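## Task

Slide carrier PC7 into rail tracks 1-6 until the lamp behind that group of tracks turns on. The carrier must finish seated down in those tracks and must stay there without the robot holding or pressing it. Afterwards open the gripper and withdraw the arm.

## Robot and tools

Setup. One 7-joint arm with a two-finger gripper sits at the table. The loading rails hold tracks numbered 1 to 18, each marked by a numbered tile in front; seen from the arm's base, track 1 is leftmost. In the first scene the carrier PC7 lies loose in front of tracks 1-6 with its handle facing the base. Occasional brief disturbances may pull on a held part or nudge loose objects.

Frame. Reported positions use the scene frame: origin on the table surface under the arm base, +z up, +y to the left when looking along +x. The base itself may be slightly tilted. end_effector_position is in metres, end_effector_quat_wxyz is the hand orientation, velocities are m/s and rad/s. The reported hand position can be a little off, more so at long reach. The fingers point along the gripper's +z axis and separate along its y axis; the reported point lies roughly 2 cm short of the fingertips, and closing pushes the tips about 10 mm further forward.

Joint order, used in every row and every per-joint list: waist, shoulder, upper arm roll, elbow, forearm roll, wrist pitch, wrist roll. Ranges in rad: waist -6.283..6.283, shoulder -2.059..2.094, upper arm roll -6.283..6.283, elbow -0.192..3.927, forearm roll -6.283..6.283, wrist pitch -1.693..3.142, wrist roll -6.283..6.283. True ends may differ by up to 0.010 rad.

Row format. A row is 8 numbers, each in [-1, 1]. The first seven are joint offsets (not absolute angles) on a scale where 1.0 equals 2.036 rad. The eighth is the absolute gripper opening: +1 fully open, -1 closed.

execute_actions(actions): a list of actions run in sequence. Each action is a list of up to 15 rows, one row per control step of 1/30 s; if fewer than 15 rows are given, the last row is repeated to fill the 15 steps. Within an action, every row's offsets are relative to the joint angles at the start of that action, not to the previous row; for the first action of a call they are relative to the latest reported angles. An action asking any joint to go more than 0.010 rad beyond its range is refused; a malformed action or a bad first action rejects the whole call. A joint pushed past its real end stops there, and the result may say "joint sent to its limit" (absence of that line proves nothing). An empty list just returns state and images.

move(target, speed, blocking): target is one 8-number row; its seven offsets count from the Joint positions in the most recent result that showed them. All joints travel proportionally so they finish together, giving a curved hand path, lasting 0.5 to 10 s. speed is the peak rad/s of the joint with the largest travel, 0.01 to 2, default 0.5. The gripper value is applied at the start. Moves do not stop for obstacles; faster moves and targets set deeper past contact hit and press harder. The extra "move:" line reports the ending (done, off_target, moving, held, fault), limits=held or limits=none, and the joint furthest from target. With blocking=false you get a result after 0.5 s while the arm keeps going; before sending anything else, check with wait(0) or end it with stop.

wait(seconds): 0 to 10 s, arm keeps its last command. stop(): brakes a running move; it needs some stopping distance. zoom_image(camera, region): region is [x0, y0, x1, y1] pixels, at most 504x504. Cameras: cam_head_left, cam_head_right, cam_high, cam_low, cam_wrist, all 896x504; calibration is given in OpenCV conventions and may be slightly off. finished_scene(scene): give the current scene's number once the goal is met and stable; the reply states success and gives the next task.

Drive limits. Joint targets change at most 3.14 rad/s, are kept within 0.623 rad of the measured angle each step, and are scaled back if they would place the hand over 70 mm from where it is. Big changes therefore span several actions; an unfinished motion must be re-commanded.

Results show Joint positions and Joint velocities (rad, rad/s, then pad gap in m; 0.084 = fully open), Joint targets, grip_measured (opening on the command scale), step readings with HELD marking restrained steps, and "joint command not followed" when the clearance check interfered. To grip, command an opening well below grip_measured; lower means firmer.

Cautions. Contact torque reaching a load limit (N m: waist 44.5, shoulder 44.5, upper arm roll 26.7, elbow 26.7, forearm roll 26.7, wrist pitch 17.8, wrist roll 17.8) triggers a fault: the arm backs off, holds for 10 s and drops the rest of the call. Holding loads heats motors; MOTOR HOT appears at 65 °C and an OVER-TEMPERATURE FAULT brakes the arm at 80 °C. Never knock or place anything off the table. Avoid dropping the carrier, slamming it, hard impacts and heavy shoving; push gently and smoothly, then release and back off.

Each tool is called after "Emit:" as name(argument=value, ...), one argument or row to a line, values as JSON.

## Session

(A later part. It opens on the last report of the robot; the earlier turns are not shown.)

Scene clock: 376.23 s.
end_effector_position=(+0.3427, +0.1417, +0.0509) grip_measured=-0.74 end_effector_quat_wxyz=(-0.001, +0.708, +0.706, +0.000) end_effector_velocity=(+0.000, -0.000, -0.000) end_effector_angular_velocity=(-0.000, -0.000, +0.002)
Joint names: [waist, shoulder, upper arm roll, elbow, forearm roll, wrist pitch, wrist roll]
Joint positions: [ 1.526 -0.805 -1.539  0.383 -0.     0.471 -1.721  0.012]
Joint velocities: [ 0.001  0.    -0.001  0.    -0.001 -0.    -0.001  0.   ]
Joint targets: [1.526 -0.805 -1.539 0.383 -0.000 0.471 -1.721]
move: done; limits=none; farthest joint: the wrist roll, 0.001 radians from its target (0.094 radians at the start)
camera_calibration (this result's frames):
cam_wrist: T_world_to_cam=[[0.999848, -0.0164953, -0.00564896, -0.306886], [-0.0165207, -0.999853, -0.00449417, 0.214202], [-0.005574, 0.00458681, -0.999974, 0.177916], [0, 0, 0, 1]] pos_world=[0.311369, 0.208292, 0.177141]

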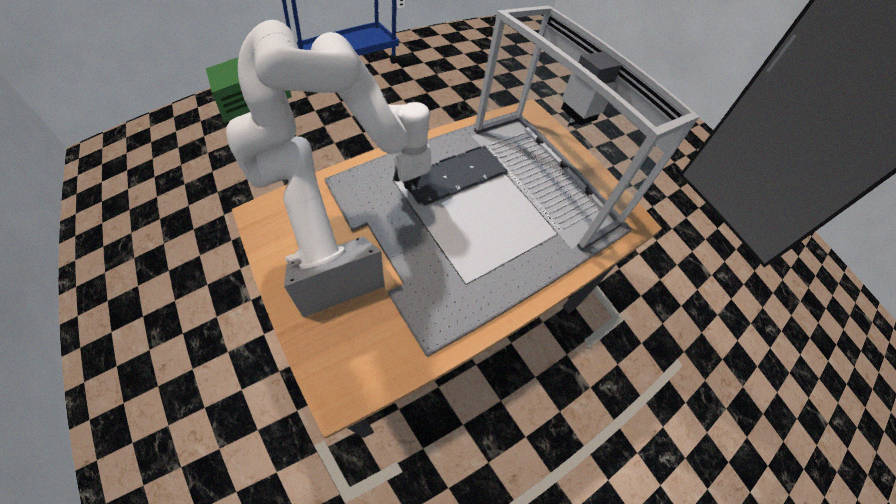

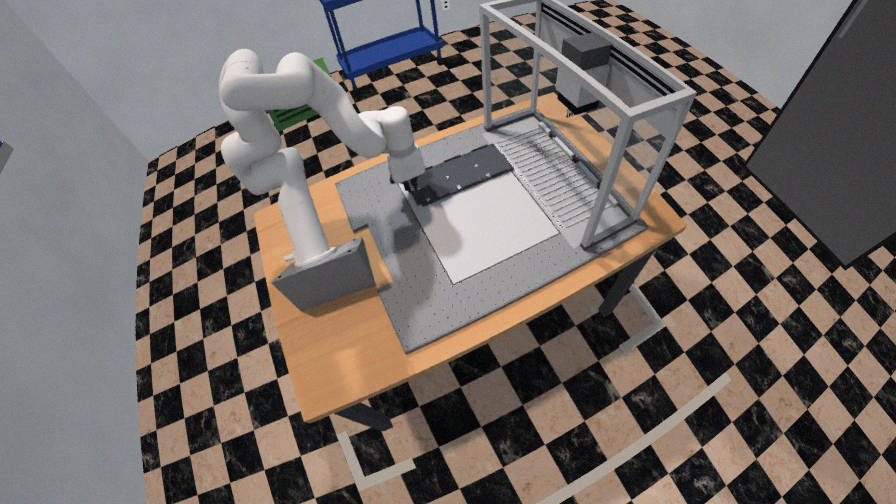

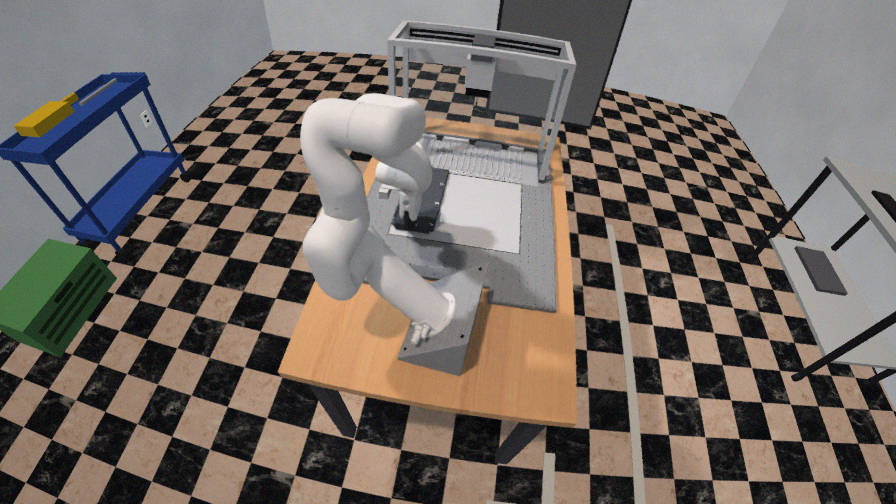

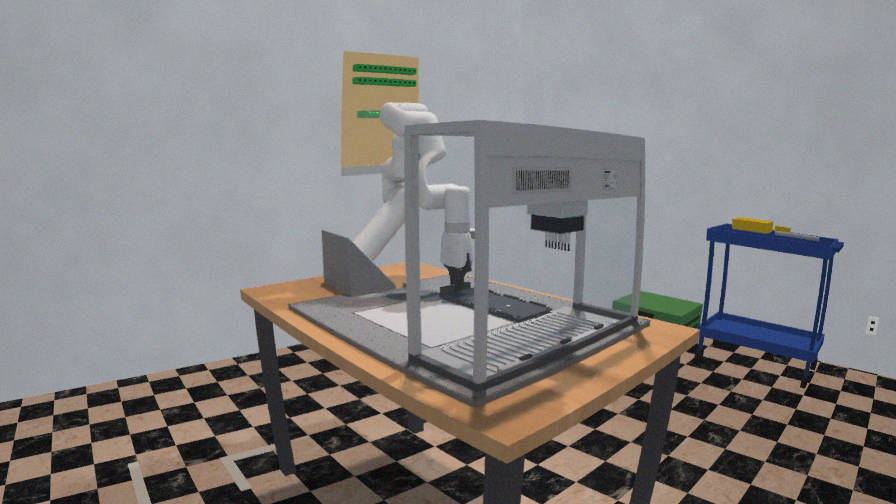

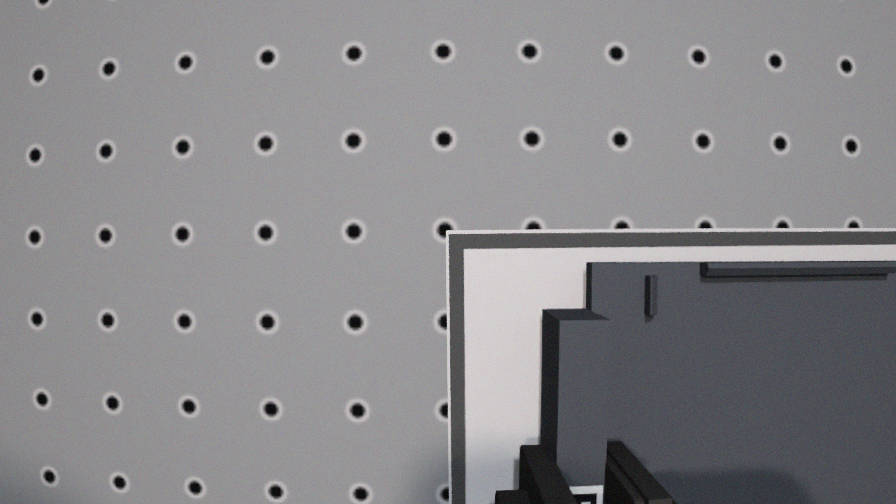

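Emit:
zoom_image(
  camera="cam_wrist",
  region=[560, 200, 896, 300],
)

Emit:
zoom_image(
  camera="cam_head_right",
  region=[460, 120, 580, 200],
)

Emit:
zoom_image(
  camera="cam_head_left",
  region=[450, 120, 570, 200],
)

Region (560, 200, 896, 300) of cam_wrist's 896x504 image, scaled by 1.500, with more detail than that image has; it fills the top 150 rows of this view, and the rest is white.

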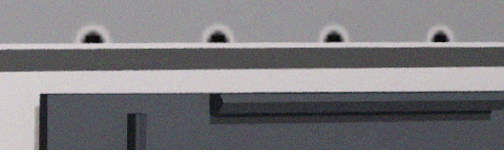

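Region (460, 120, 580, 200) of cam_head_right's 896x504 image, scaled by 4.200, with more detail than that image has.

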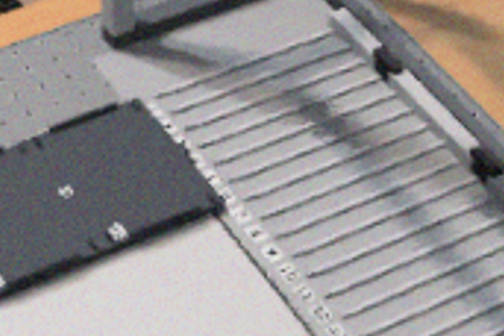

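Region (450, 120, 570, 200) of cam_head_left's 896x504 image, scaled by 4.200, with more detail than that image has.

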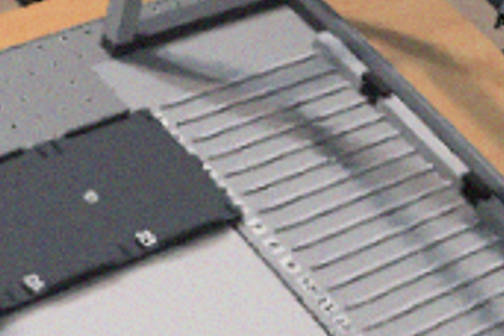

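Emit:
move(
  target=[0.02475, 0.00026, -0.01736, 0.02043, 0, 0.0023, -0.0062, -1],
  speed=0.08,
)

Emit:
zoom_image(
  camera="cam_wrist",
  region=[560, 200, 896, 300],
)

Emit:
zoom_image(
  camera="cam_head_right",
  region=[470, 125, 560, 190],
)

Scene clock: 426.17 s.
end_effector_position=(+0.3547, +0.1397, +0.0510) grip_measured=-0.74 end_effector_quat_wxyz=(-0.001, +0.704, +0.710, +0.000) end_effector_velocity=(+0.000, -0.000, +0.000) end_effector_angular_velocity=(-0.000, -0.000, +0.000)
Joint names: [waist, shoulder, upper arm roll, elbow, forearm roll, wrist pitch, wrist roll]
Joint positions: [ 1.576 -0.805 -1.574  0.424 -0.     0.475 -1.733  0.012]
Joint velocities: [ 0.001  0.    -0.001  0.001 -0.     0.    -0.     0.   ]
Joint targets: [1.576 -0.805 -1.574 0.425 -0.000 0.475 -1.734]
move: done; limits=none; farthest joint: the upper arm roll, 0.001 radians from its target (0.036 radians at the start)
camera_calibration (this result's frames):
cam_wrist: T_world_to_cam=[[0.999978, -0.00429322, -0.00514233, -0.320764], [-0.00431625, -0.999981, -0.00447631, 0.208088], [-0.00512301, 0.0044984, -0.999977, 0.177871], [0, 0, 0, 1]] pos_world=[0.322567, 0.205907, 0.177149]

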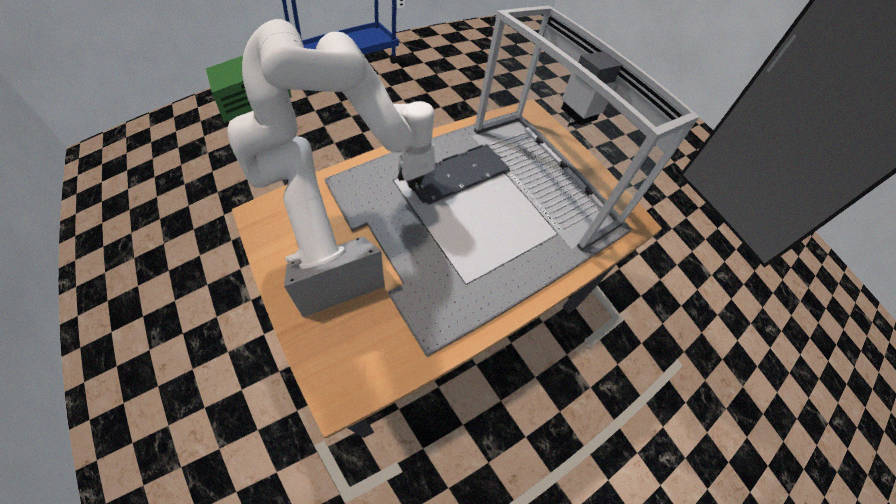

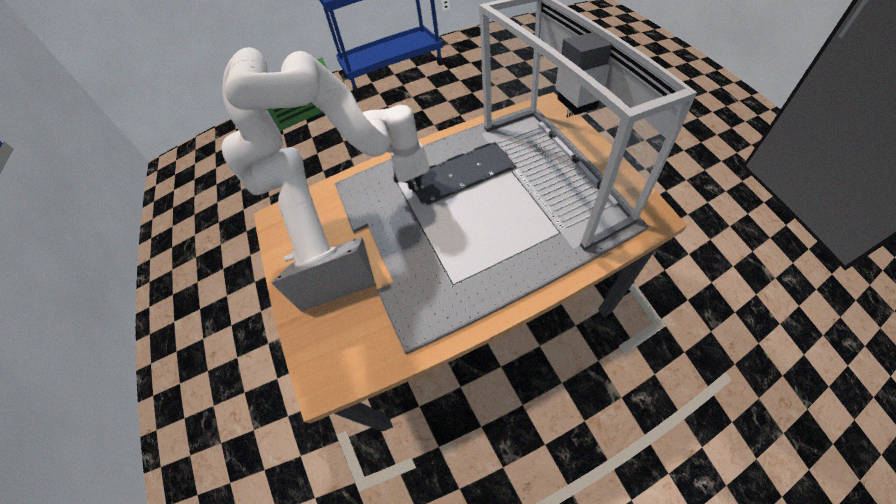

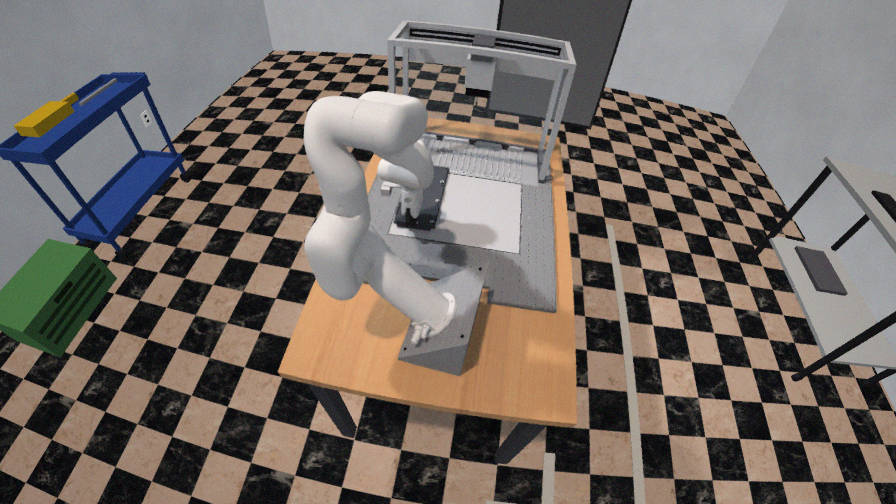

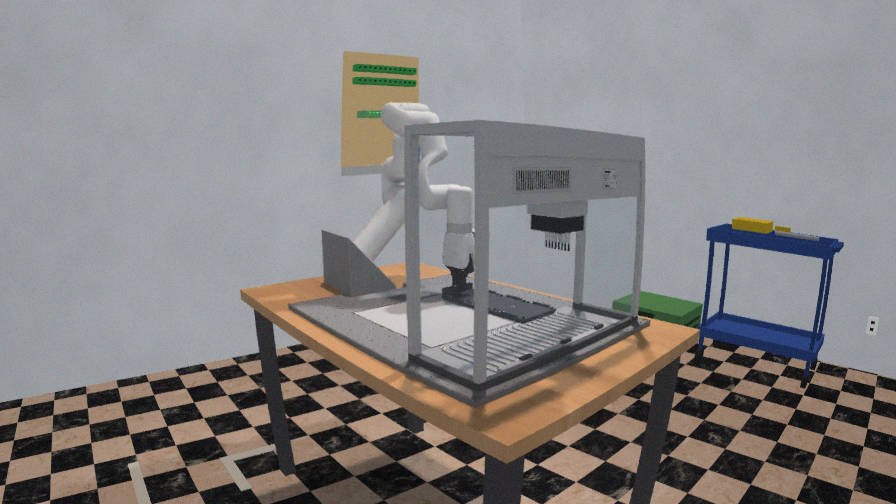

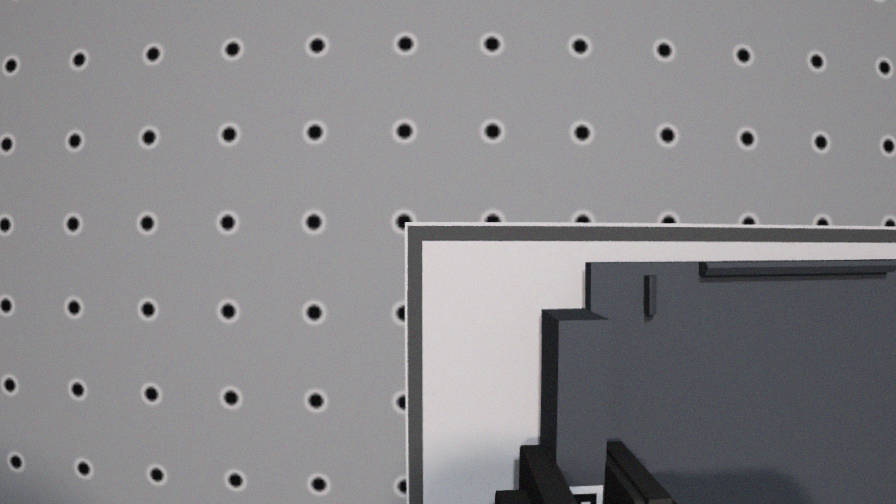

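Region (560, 200, 896, 300) of cam_wrist's 896x504 image, scaled by 1.500, with more detail than that image has; it fills the top 150 rows of this view, and the rest is white.

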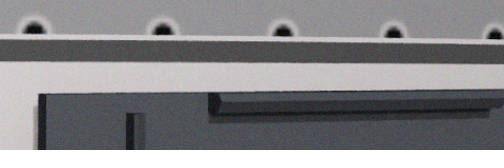

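Region (470, 125, 560, 190) of cam_head_right's 896x504 image, scaled by 5.600, with more detail than that image has.

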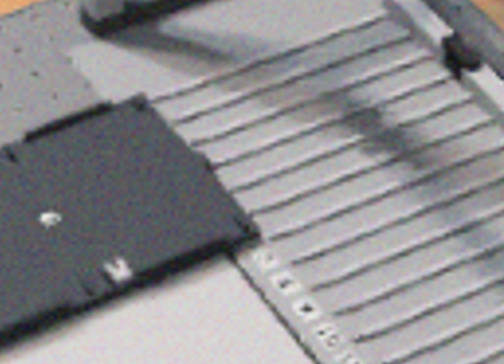

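Emit:
move(
  target=[0.01564, -0.00022, -0.00911, 0.01354, 0, 0.00206, 0.0055, -1],
  speed=0.06,
)

Emit:
zoom_image(
  camera="cam_wrist",
  region=[560, 200, 896, 300],
)

Emit:
zoom_image(
  camera="cam_low",
  region=[480, 285, 620, 355],
)

Scene clock: 477.23 s.
end_effector_position=(+0.3629, +0.1397, +0.0511) grip_measured=-0.74 end_effector_quat_wxyz=(-0.001, +0.707, +0.708, +0.000) end_effector_velocity=(-0.001, +0.000, -0.001) end_effector_angular_velocity=(-0.000, +0.002, +0.001)
Joint names: [waist, shoulder, upper arm roll, elbow, forearm roll, wrist pitch, wrist roll]
Joint positions: [ 1.608 -0.805 -1.592  0.452 -0.     0.48  -1.722  0.012]
Joint velocities: [ 0.002 -0.    -0.001 -0.001 -0.002 -0.     0.    -0.   ]
Joint targets: [1.608 -0.805 -1.592 0.452 -0.000 0.480 -1.722]
move: done; limits=none; farthest joint: the wrist roll, 0.001 radians from its target (0.012 radians at the start)
camera_calibration (this result's frames):
cam_wrist: T_world_to_cam=[[0.999918, -0.0118755, -0.00482004, -0.327828], [-0.011897, -0.999919, -0.00445738, 0.210855], [-0.00476672, 0.00451436, -0.999978, 0.177889], [0, 0, 0, 1]] pos_world=[0.331158, 0.206142, 0.177244]

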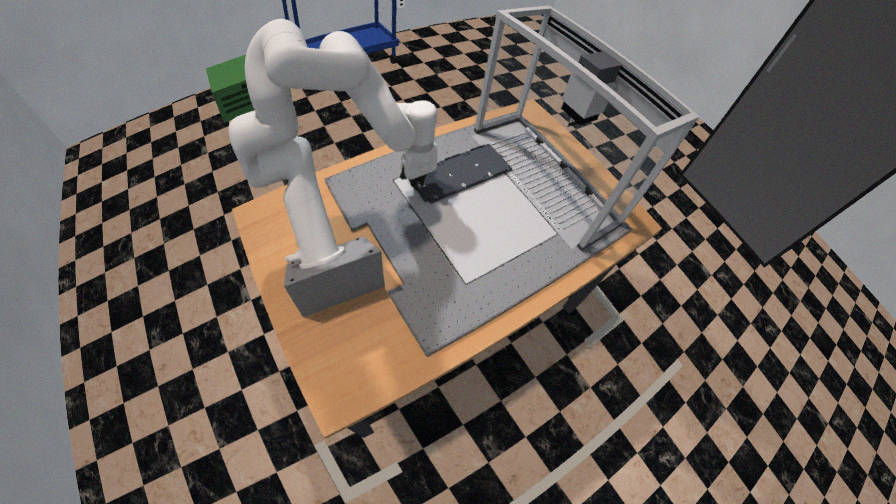

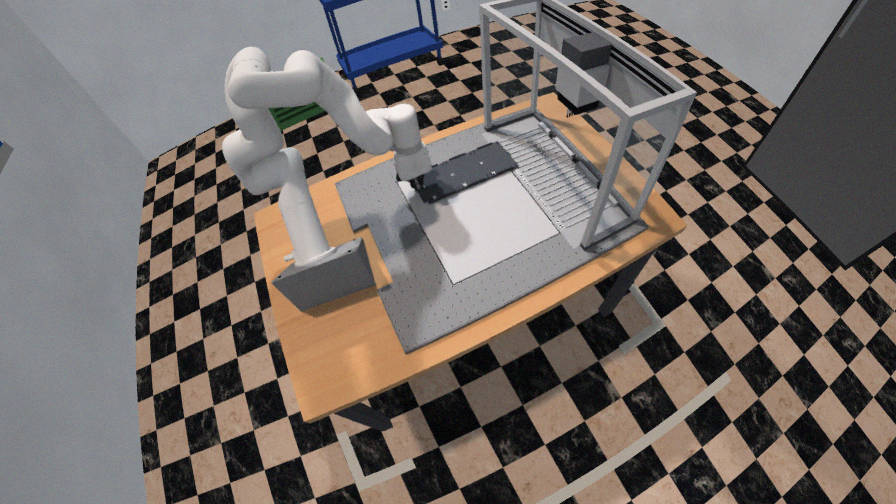

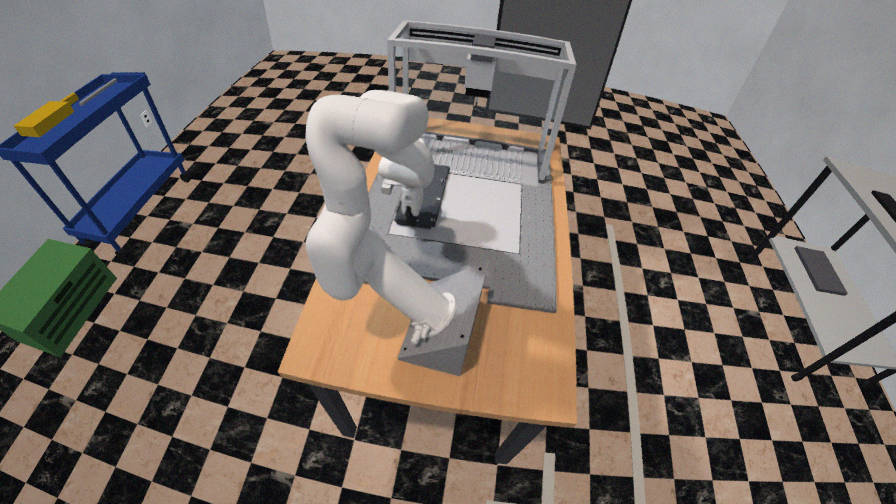

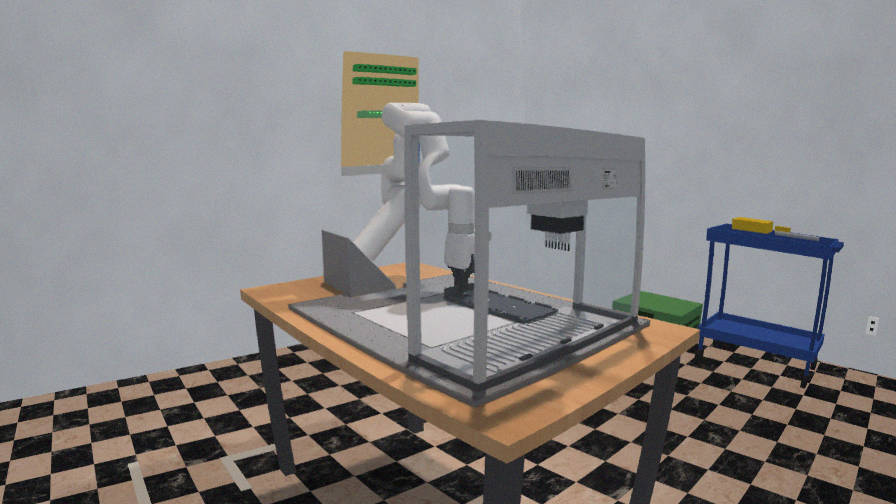

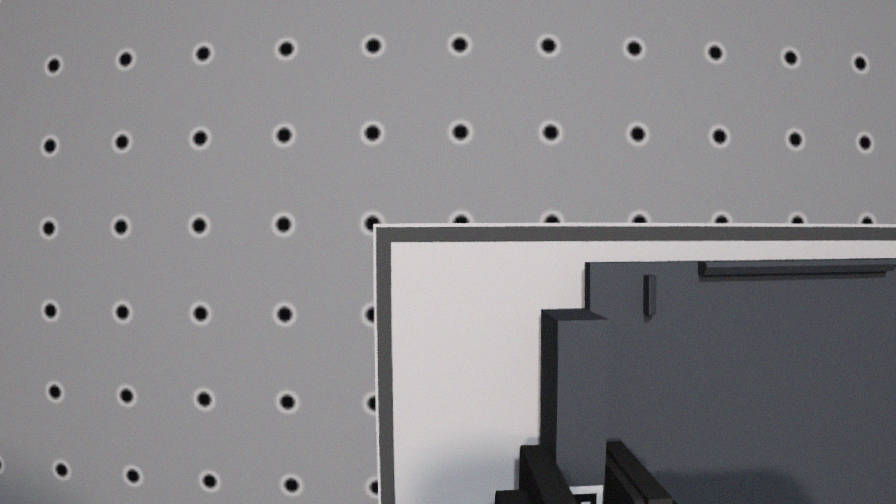

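Region (560, 200, 896, 300) of cam_wrist's 896x504 image, scaled by 1.500, with more detail than that image has; it fills the top 150 rows of this view, and the rest is white.

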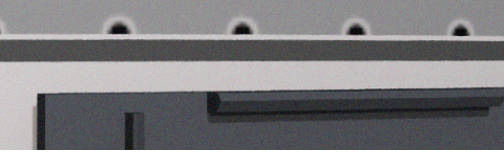

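Region (480, 285, 620, 355) of cam_low's 896x504 image, scaled by 3.600, with more detail than that image has.

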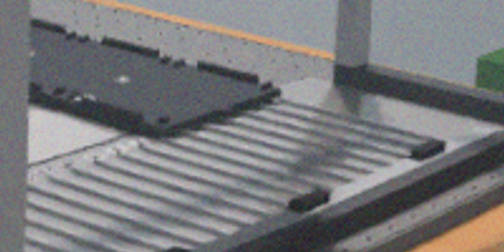

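Emit:
move(
  target=[0.01729, -0.0004, -0.01012, 0.01513, 0, 0.00265, 0.00472, -1],
  speed=0.05,
)

Emit:
zoom_image(
  camera="cam_wrist",
  region=[560, 200, 896, 300],
)

Emit:
zoom_image(
  camera="cam_high",
  region=[400, 125, 500, 195],
)

Scene clock: 494.77 s.
end_effector_position=(+0.3718, +0.1397, +0.0510) grip_measured=-0.74 end_effector_quat_wxyz=(-0.001, +0.709, +0.706, +0.000) end_effector_velocity=(+0.001, -0.000, +0.000) end_effector_angular_velocity=(-0.000, -0.001, -0.000)
Joint names: [waist, shoulder, upper arm roll, elbow, forearm roll, wrist pitch, wrist roll]
Joint positions: [ 1.643 -0.806 -1.613  0.482 -0.     0.485 -1.713  0.012]
Joint velocities: [ 0.001 -0.    -0.001  0.002 -0.    -0.     0.     0.   ]
Joint targets: [1.643 -0.806 -1.613 0.483 -0.000 0.485 -1.713]
move: done; limits=none; farthest joint: the waist, 0.000 radians from its target (0.035 radians at the start)
camera_calibration (this result's frames):
cam_wrist: T_world_to_cam=[[0.999832, -0.017694, -0.00488653, -0.335923], [-0.0177156, -0.999833, -0.00441563, 0.213097], [-0.00480759, 0.00450146, -0.999978, 0.177938], [0, 0, 0, 1]] pos_world=[0.340497, 0.206317, 0.177234]

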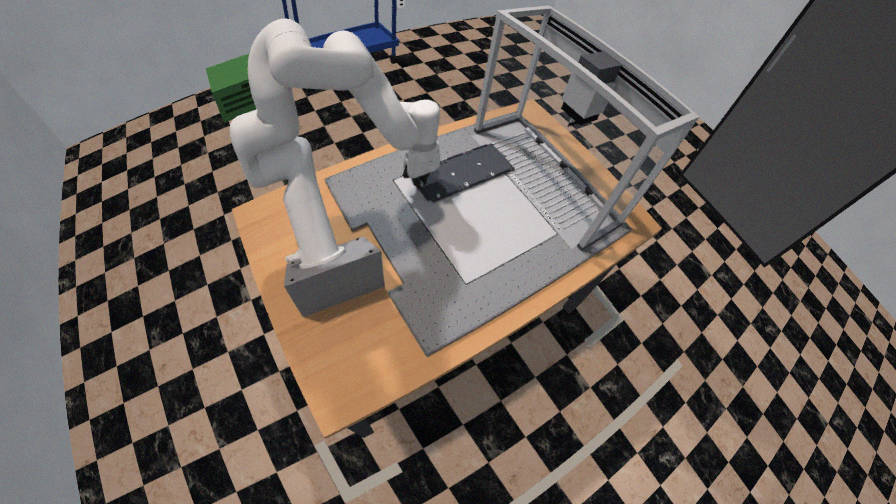

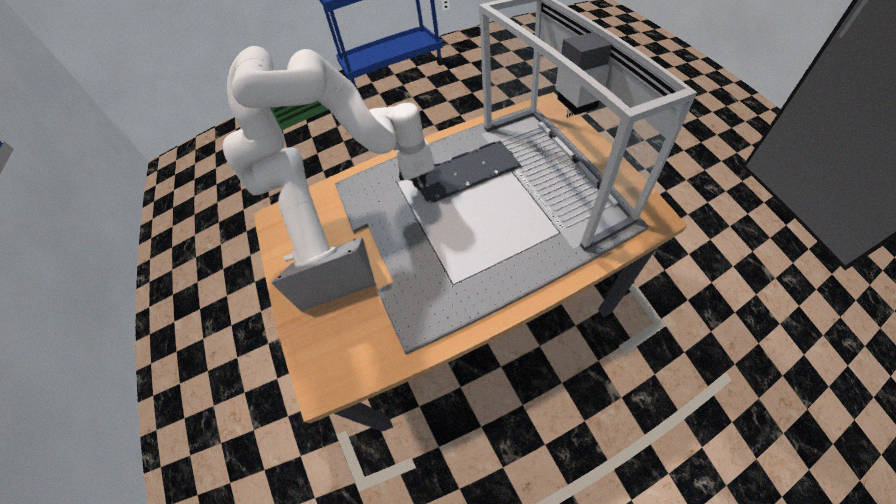

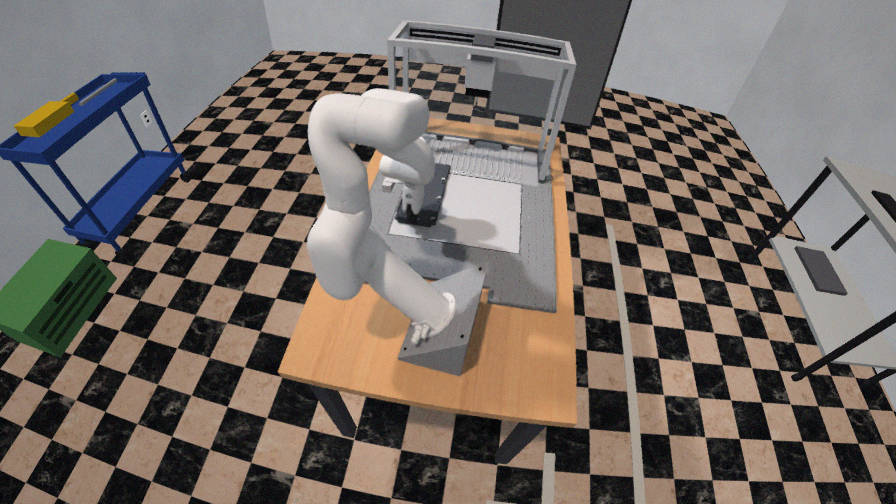

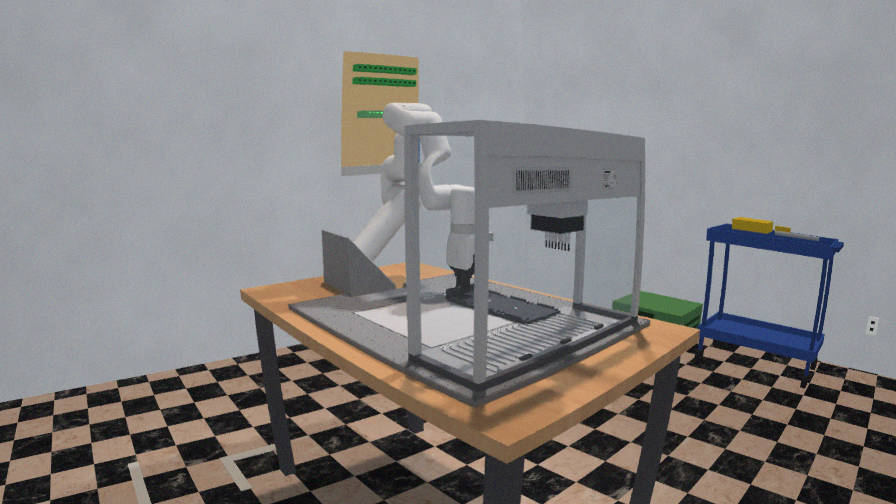

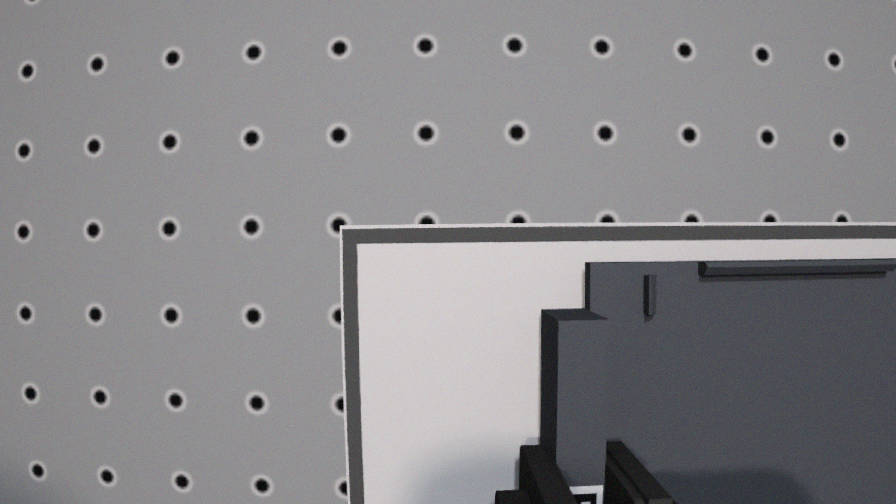

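Region (560, 200, 896, 300) of cam_wrist's 896x504 image, scaled by 1.500, with more detail than that image has; it fills the top 150 rows of this view, and the rest is white.

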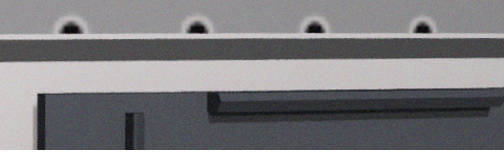

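Region (400, 125, 500, 195) of cam_high's 896x504 image, scaled by 5.040, with more detail than that image has; it fills the top 353 rows of this view, and the rest is white.

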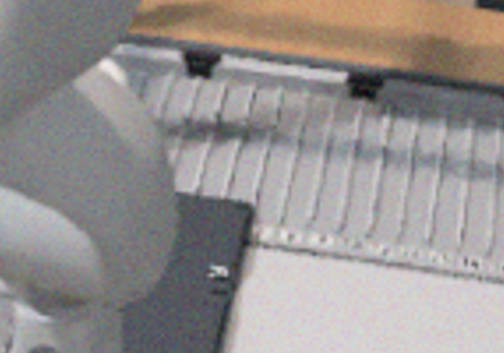

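Emit:
move(
  target=[0.05187, -0.00265, -0.0306, 0.04789, 0, 0.01017, 0.00447, -1],
  speed=0.07,
)

Emit:
zoom_image(
  camera="cam_wrist",
  region=[560, 200, 896, 300],
)

Emit:
zoom_image(
  camera="cam_low",
  region=[480, 285, 620, 355],
)

Scene clock: 507.30 s.
end_effector_position=(+0.3999, +0.1397, +0.0510) grip_measured=-0.74 end_effector_quat_wxyz=(-0.001, +0.708, +0.706, +0.000) end_effector_velocity=(+0.000, +0.000, -0.000) end_effector_angular_velocity=(-0.000, +0.000, +0.001)
Joint names: [waist, shoulder, upper arm roll, elbow, forearm roll, wrist pitch, wrist roll]
Joint positions: [ 1.748 -0.811 -1.675  0.58  -0.     0.506 -1.704  0.012]
Joint velocities: [ 0.001  0.    -0.     0.    -0.    -0.     0.    -0.   ]
Joint targets: [1.749 -0.811 -1.675 0.580 -0.000 0.506 -1.704]
move: done; limits=none; farthest joint: the waist, 0.000 radians from its target (0.106 radians at the start)
camera_calibration (this result's frames):
cam_wrist: T_world_to_cam=[[0.999858, -0.0161792, -0.00472232, -0.364214], [-0.0162008, -0.999858, -0.0045748, 0.213006], [-0.00464763, 0.00465066, -0.999978, 0.17799], [0, 0, 0, 1]] pos_world=[0.36844, 0.206256, 0.17724]

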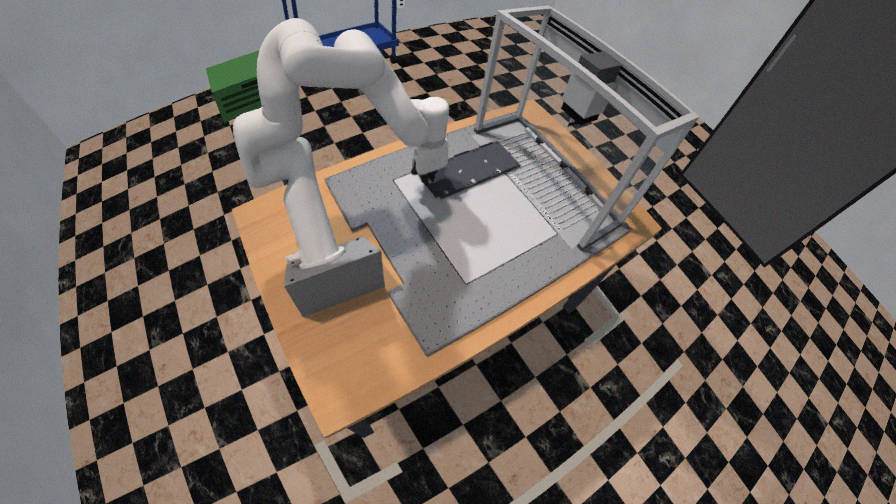

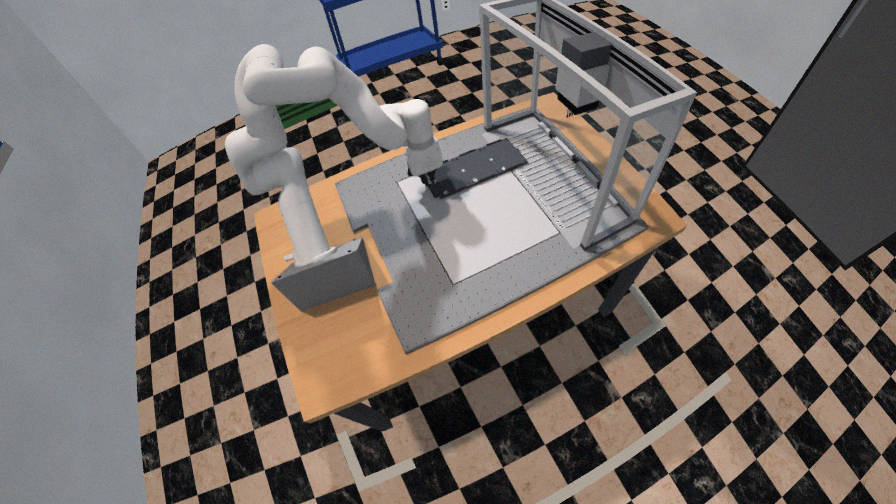

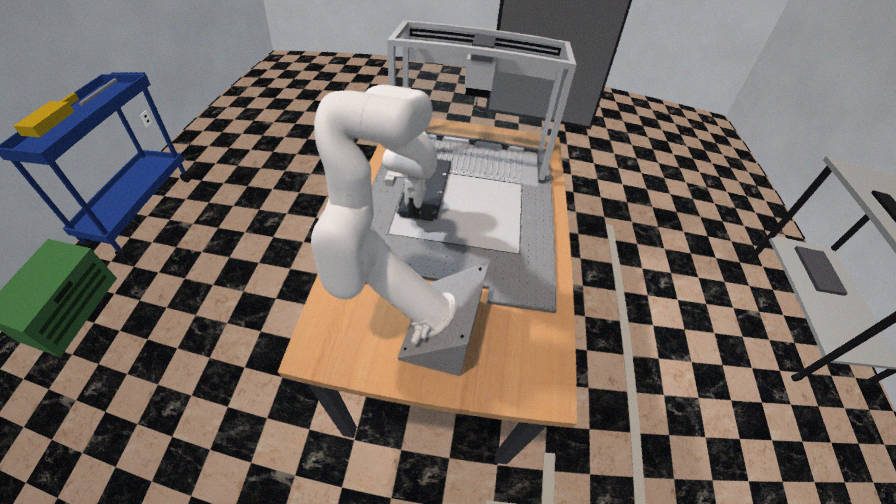

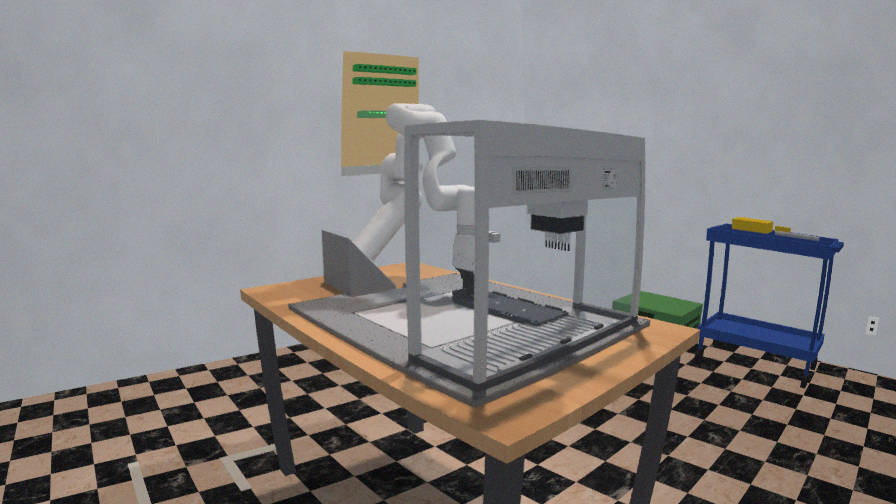

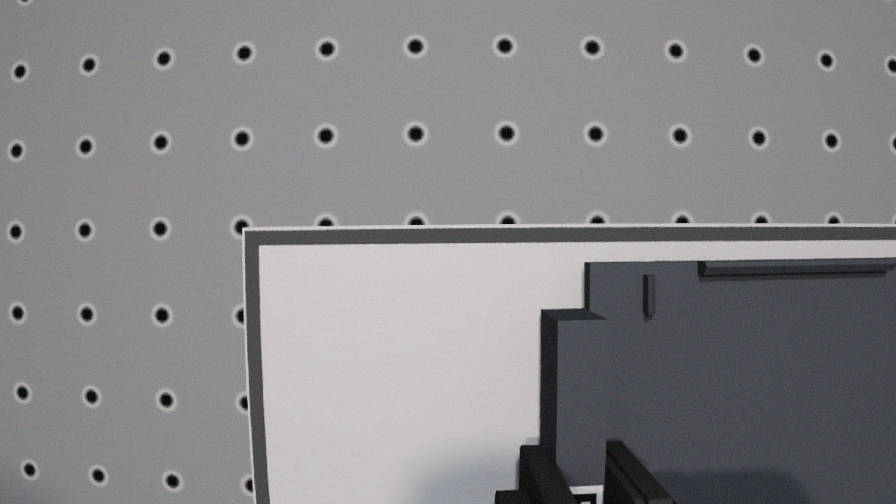

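Region (560, 200, 896, 300) of cam_wrist's 896x504 image, scaled by 1.500, with more detail than that image has; it fills the top 150 rows of this view, and the rest is white.

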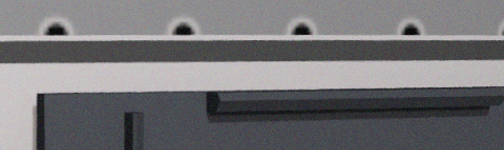

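Region (480, 285, 620, 355) of cam_low's 896x504 image, scaled by 3.600, with more detail than that image has.

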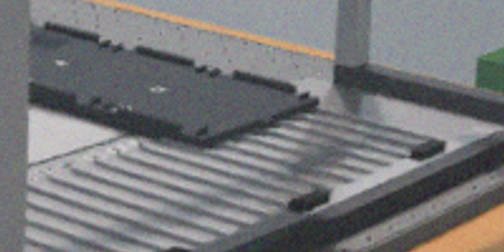

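Emit:
move(
  target=[0.0863, -0.0085, -0.04931, 0.08811, 0, 0.02451, 0.00926, -1],
  speed=0.1,
)

Emit:
zoom_image(
  camera="cam_wrist",
  region=[560, 200, 896, 300],
)

Emit:
zoom_image(
  camera="cam_low",
  region=[480, 285, 620, 355],
)

Scene clock: 560.23 s.
end_effector_position=(+0.4498, +0.1414, +0.0510) grip_measured=-0.74 end_effector_quat_wxyz=(-0.001, +0.708, +0.706, +0.000) end_effector_velocity=(-0.000, -0.000, -0.001) end_effector_angular_velocity=(-0.000, +0.001, -0.001)
Joint names: [waist, shoulder, upper arm roll, elbow, forearm roll, wrist pitch, wrist roll]
Joint positions: [ 1.924 -0.829 -1.775  0.759 -0.     0.556 -1.685  0.012]
Joint velocities: [ 0.002 -0.    -0.002  0.     0.    -0.     0.    -0.   ]
Joint targets: [1.924 -0.829 -1.775 0.759 -0.000 0.556 -1.685]
move: done; limits=none; farthest joint: the waist, 0.000 radians from its target (0.175 radians at the start)
camera_calibration (this result's frames):
cam_wrist: T_world_to_cam=[[0.99987, -0.0153966, -0.0047989, -0.414206], [-0.0154187, -0.999871, -0.00460821, 0.215222], [-0.00472733, 0.0046816, -0.999978, 0.178226], [0, 0, 0, 1]] pos_world=[0.418313, 0.207982, 0.177226]

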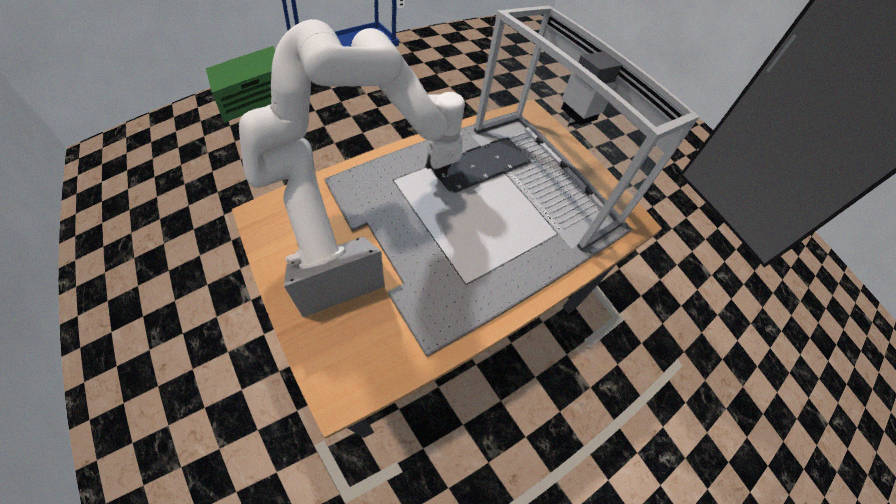

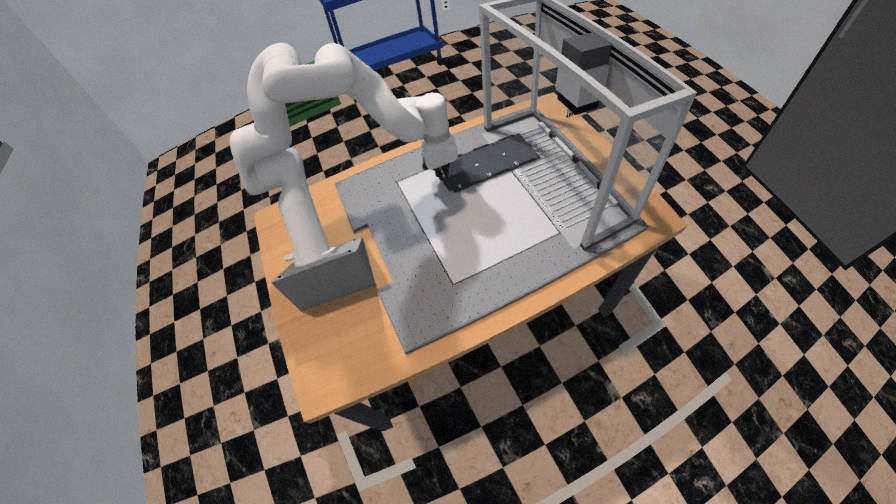

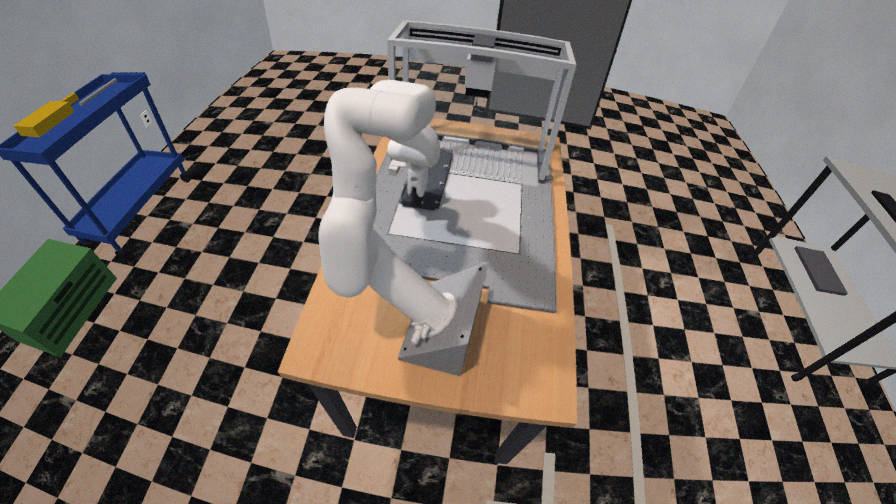

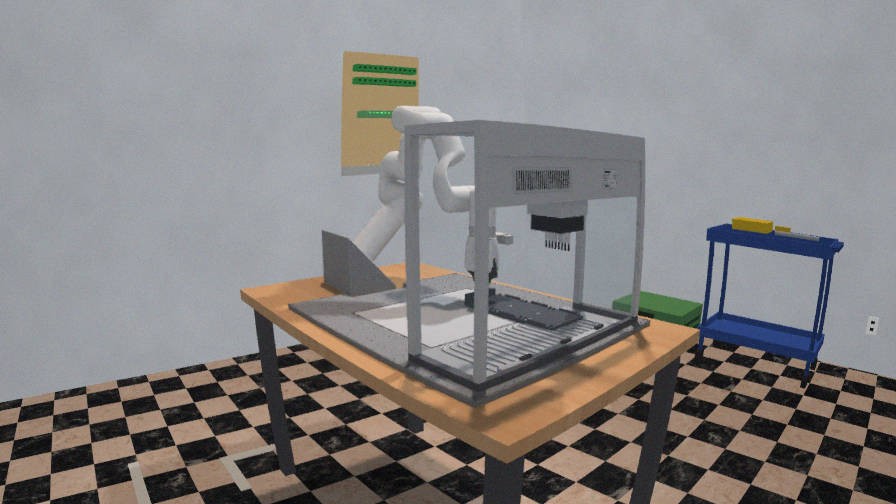

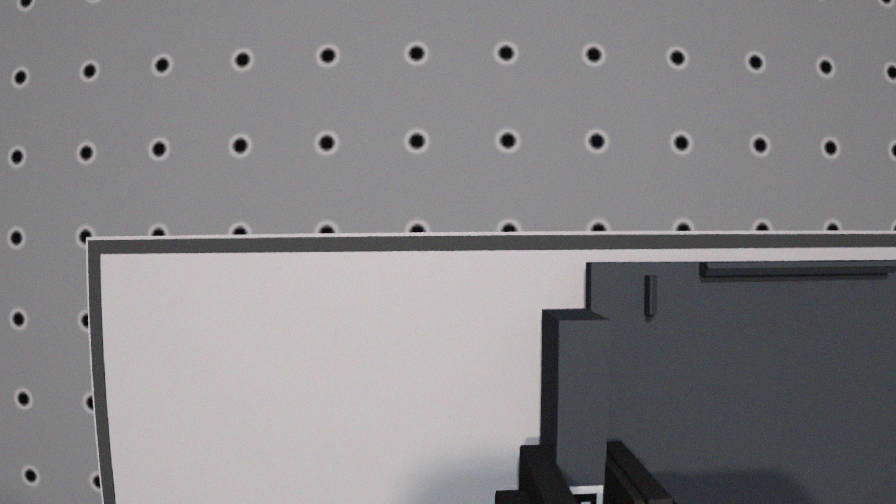

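Region (560, 200, 896, 300) of cam_wrist's 896x504 image, scaled by 1.500, with more detail than that image has; it fills the top 150 rows of this view, and the rest is white.

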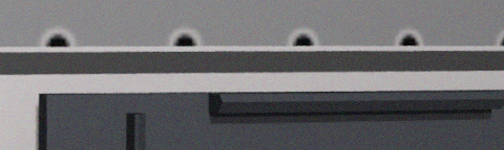

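Region (480, 285, 620, 355) of cam_low's 896x504 image, scaled by 3.600, with more detail than that image has.

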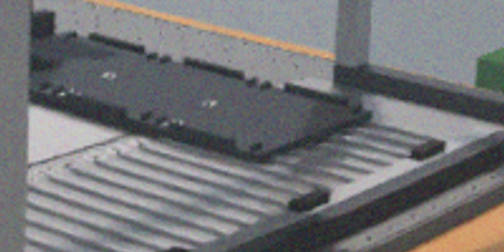

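Emit:
zoom_image(
  camera="cam_head_right",
  region=[470, 110, 590, 190],
)

Region (470, 110, 590, 190) of cam_head_right's 896x504 image, scaled by 4.200, with more detail than that image has.

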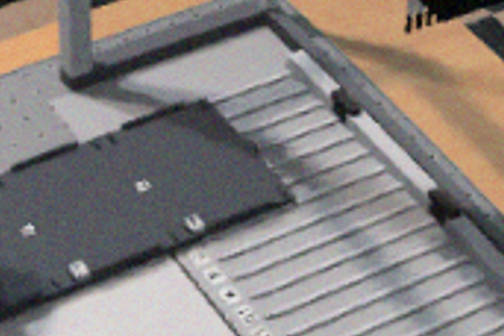

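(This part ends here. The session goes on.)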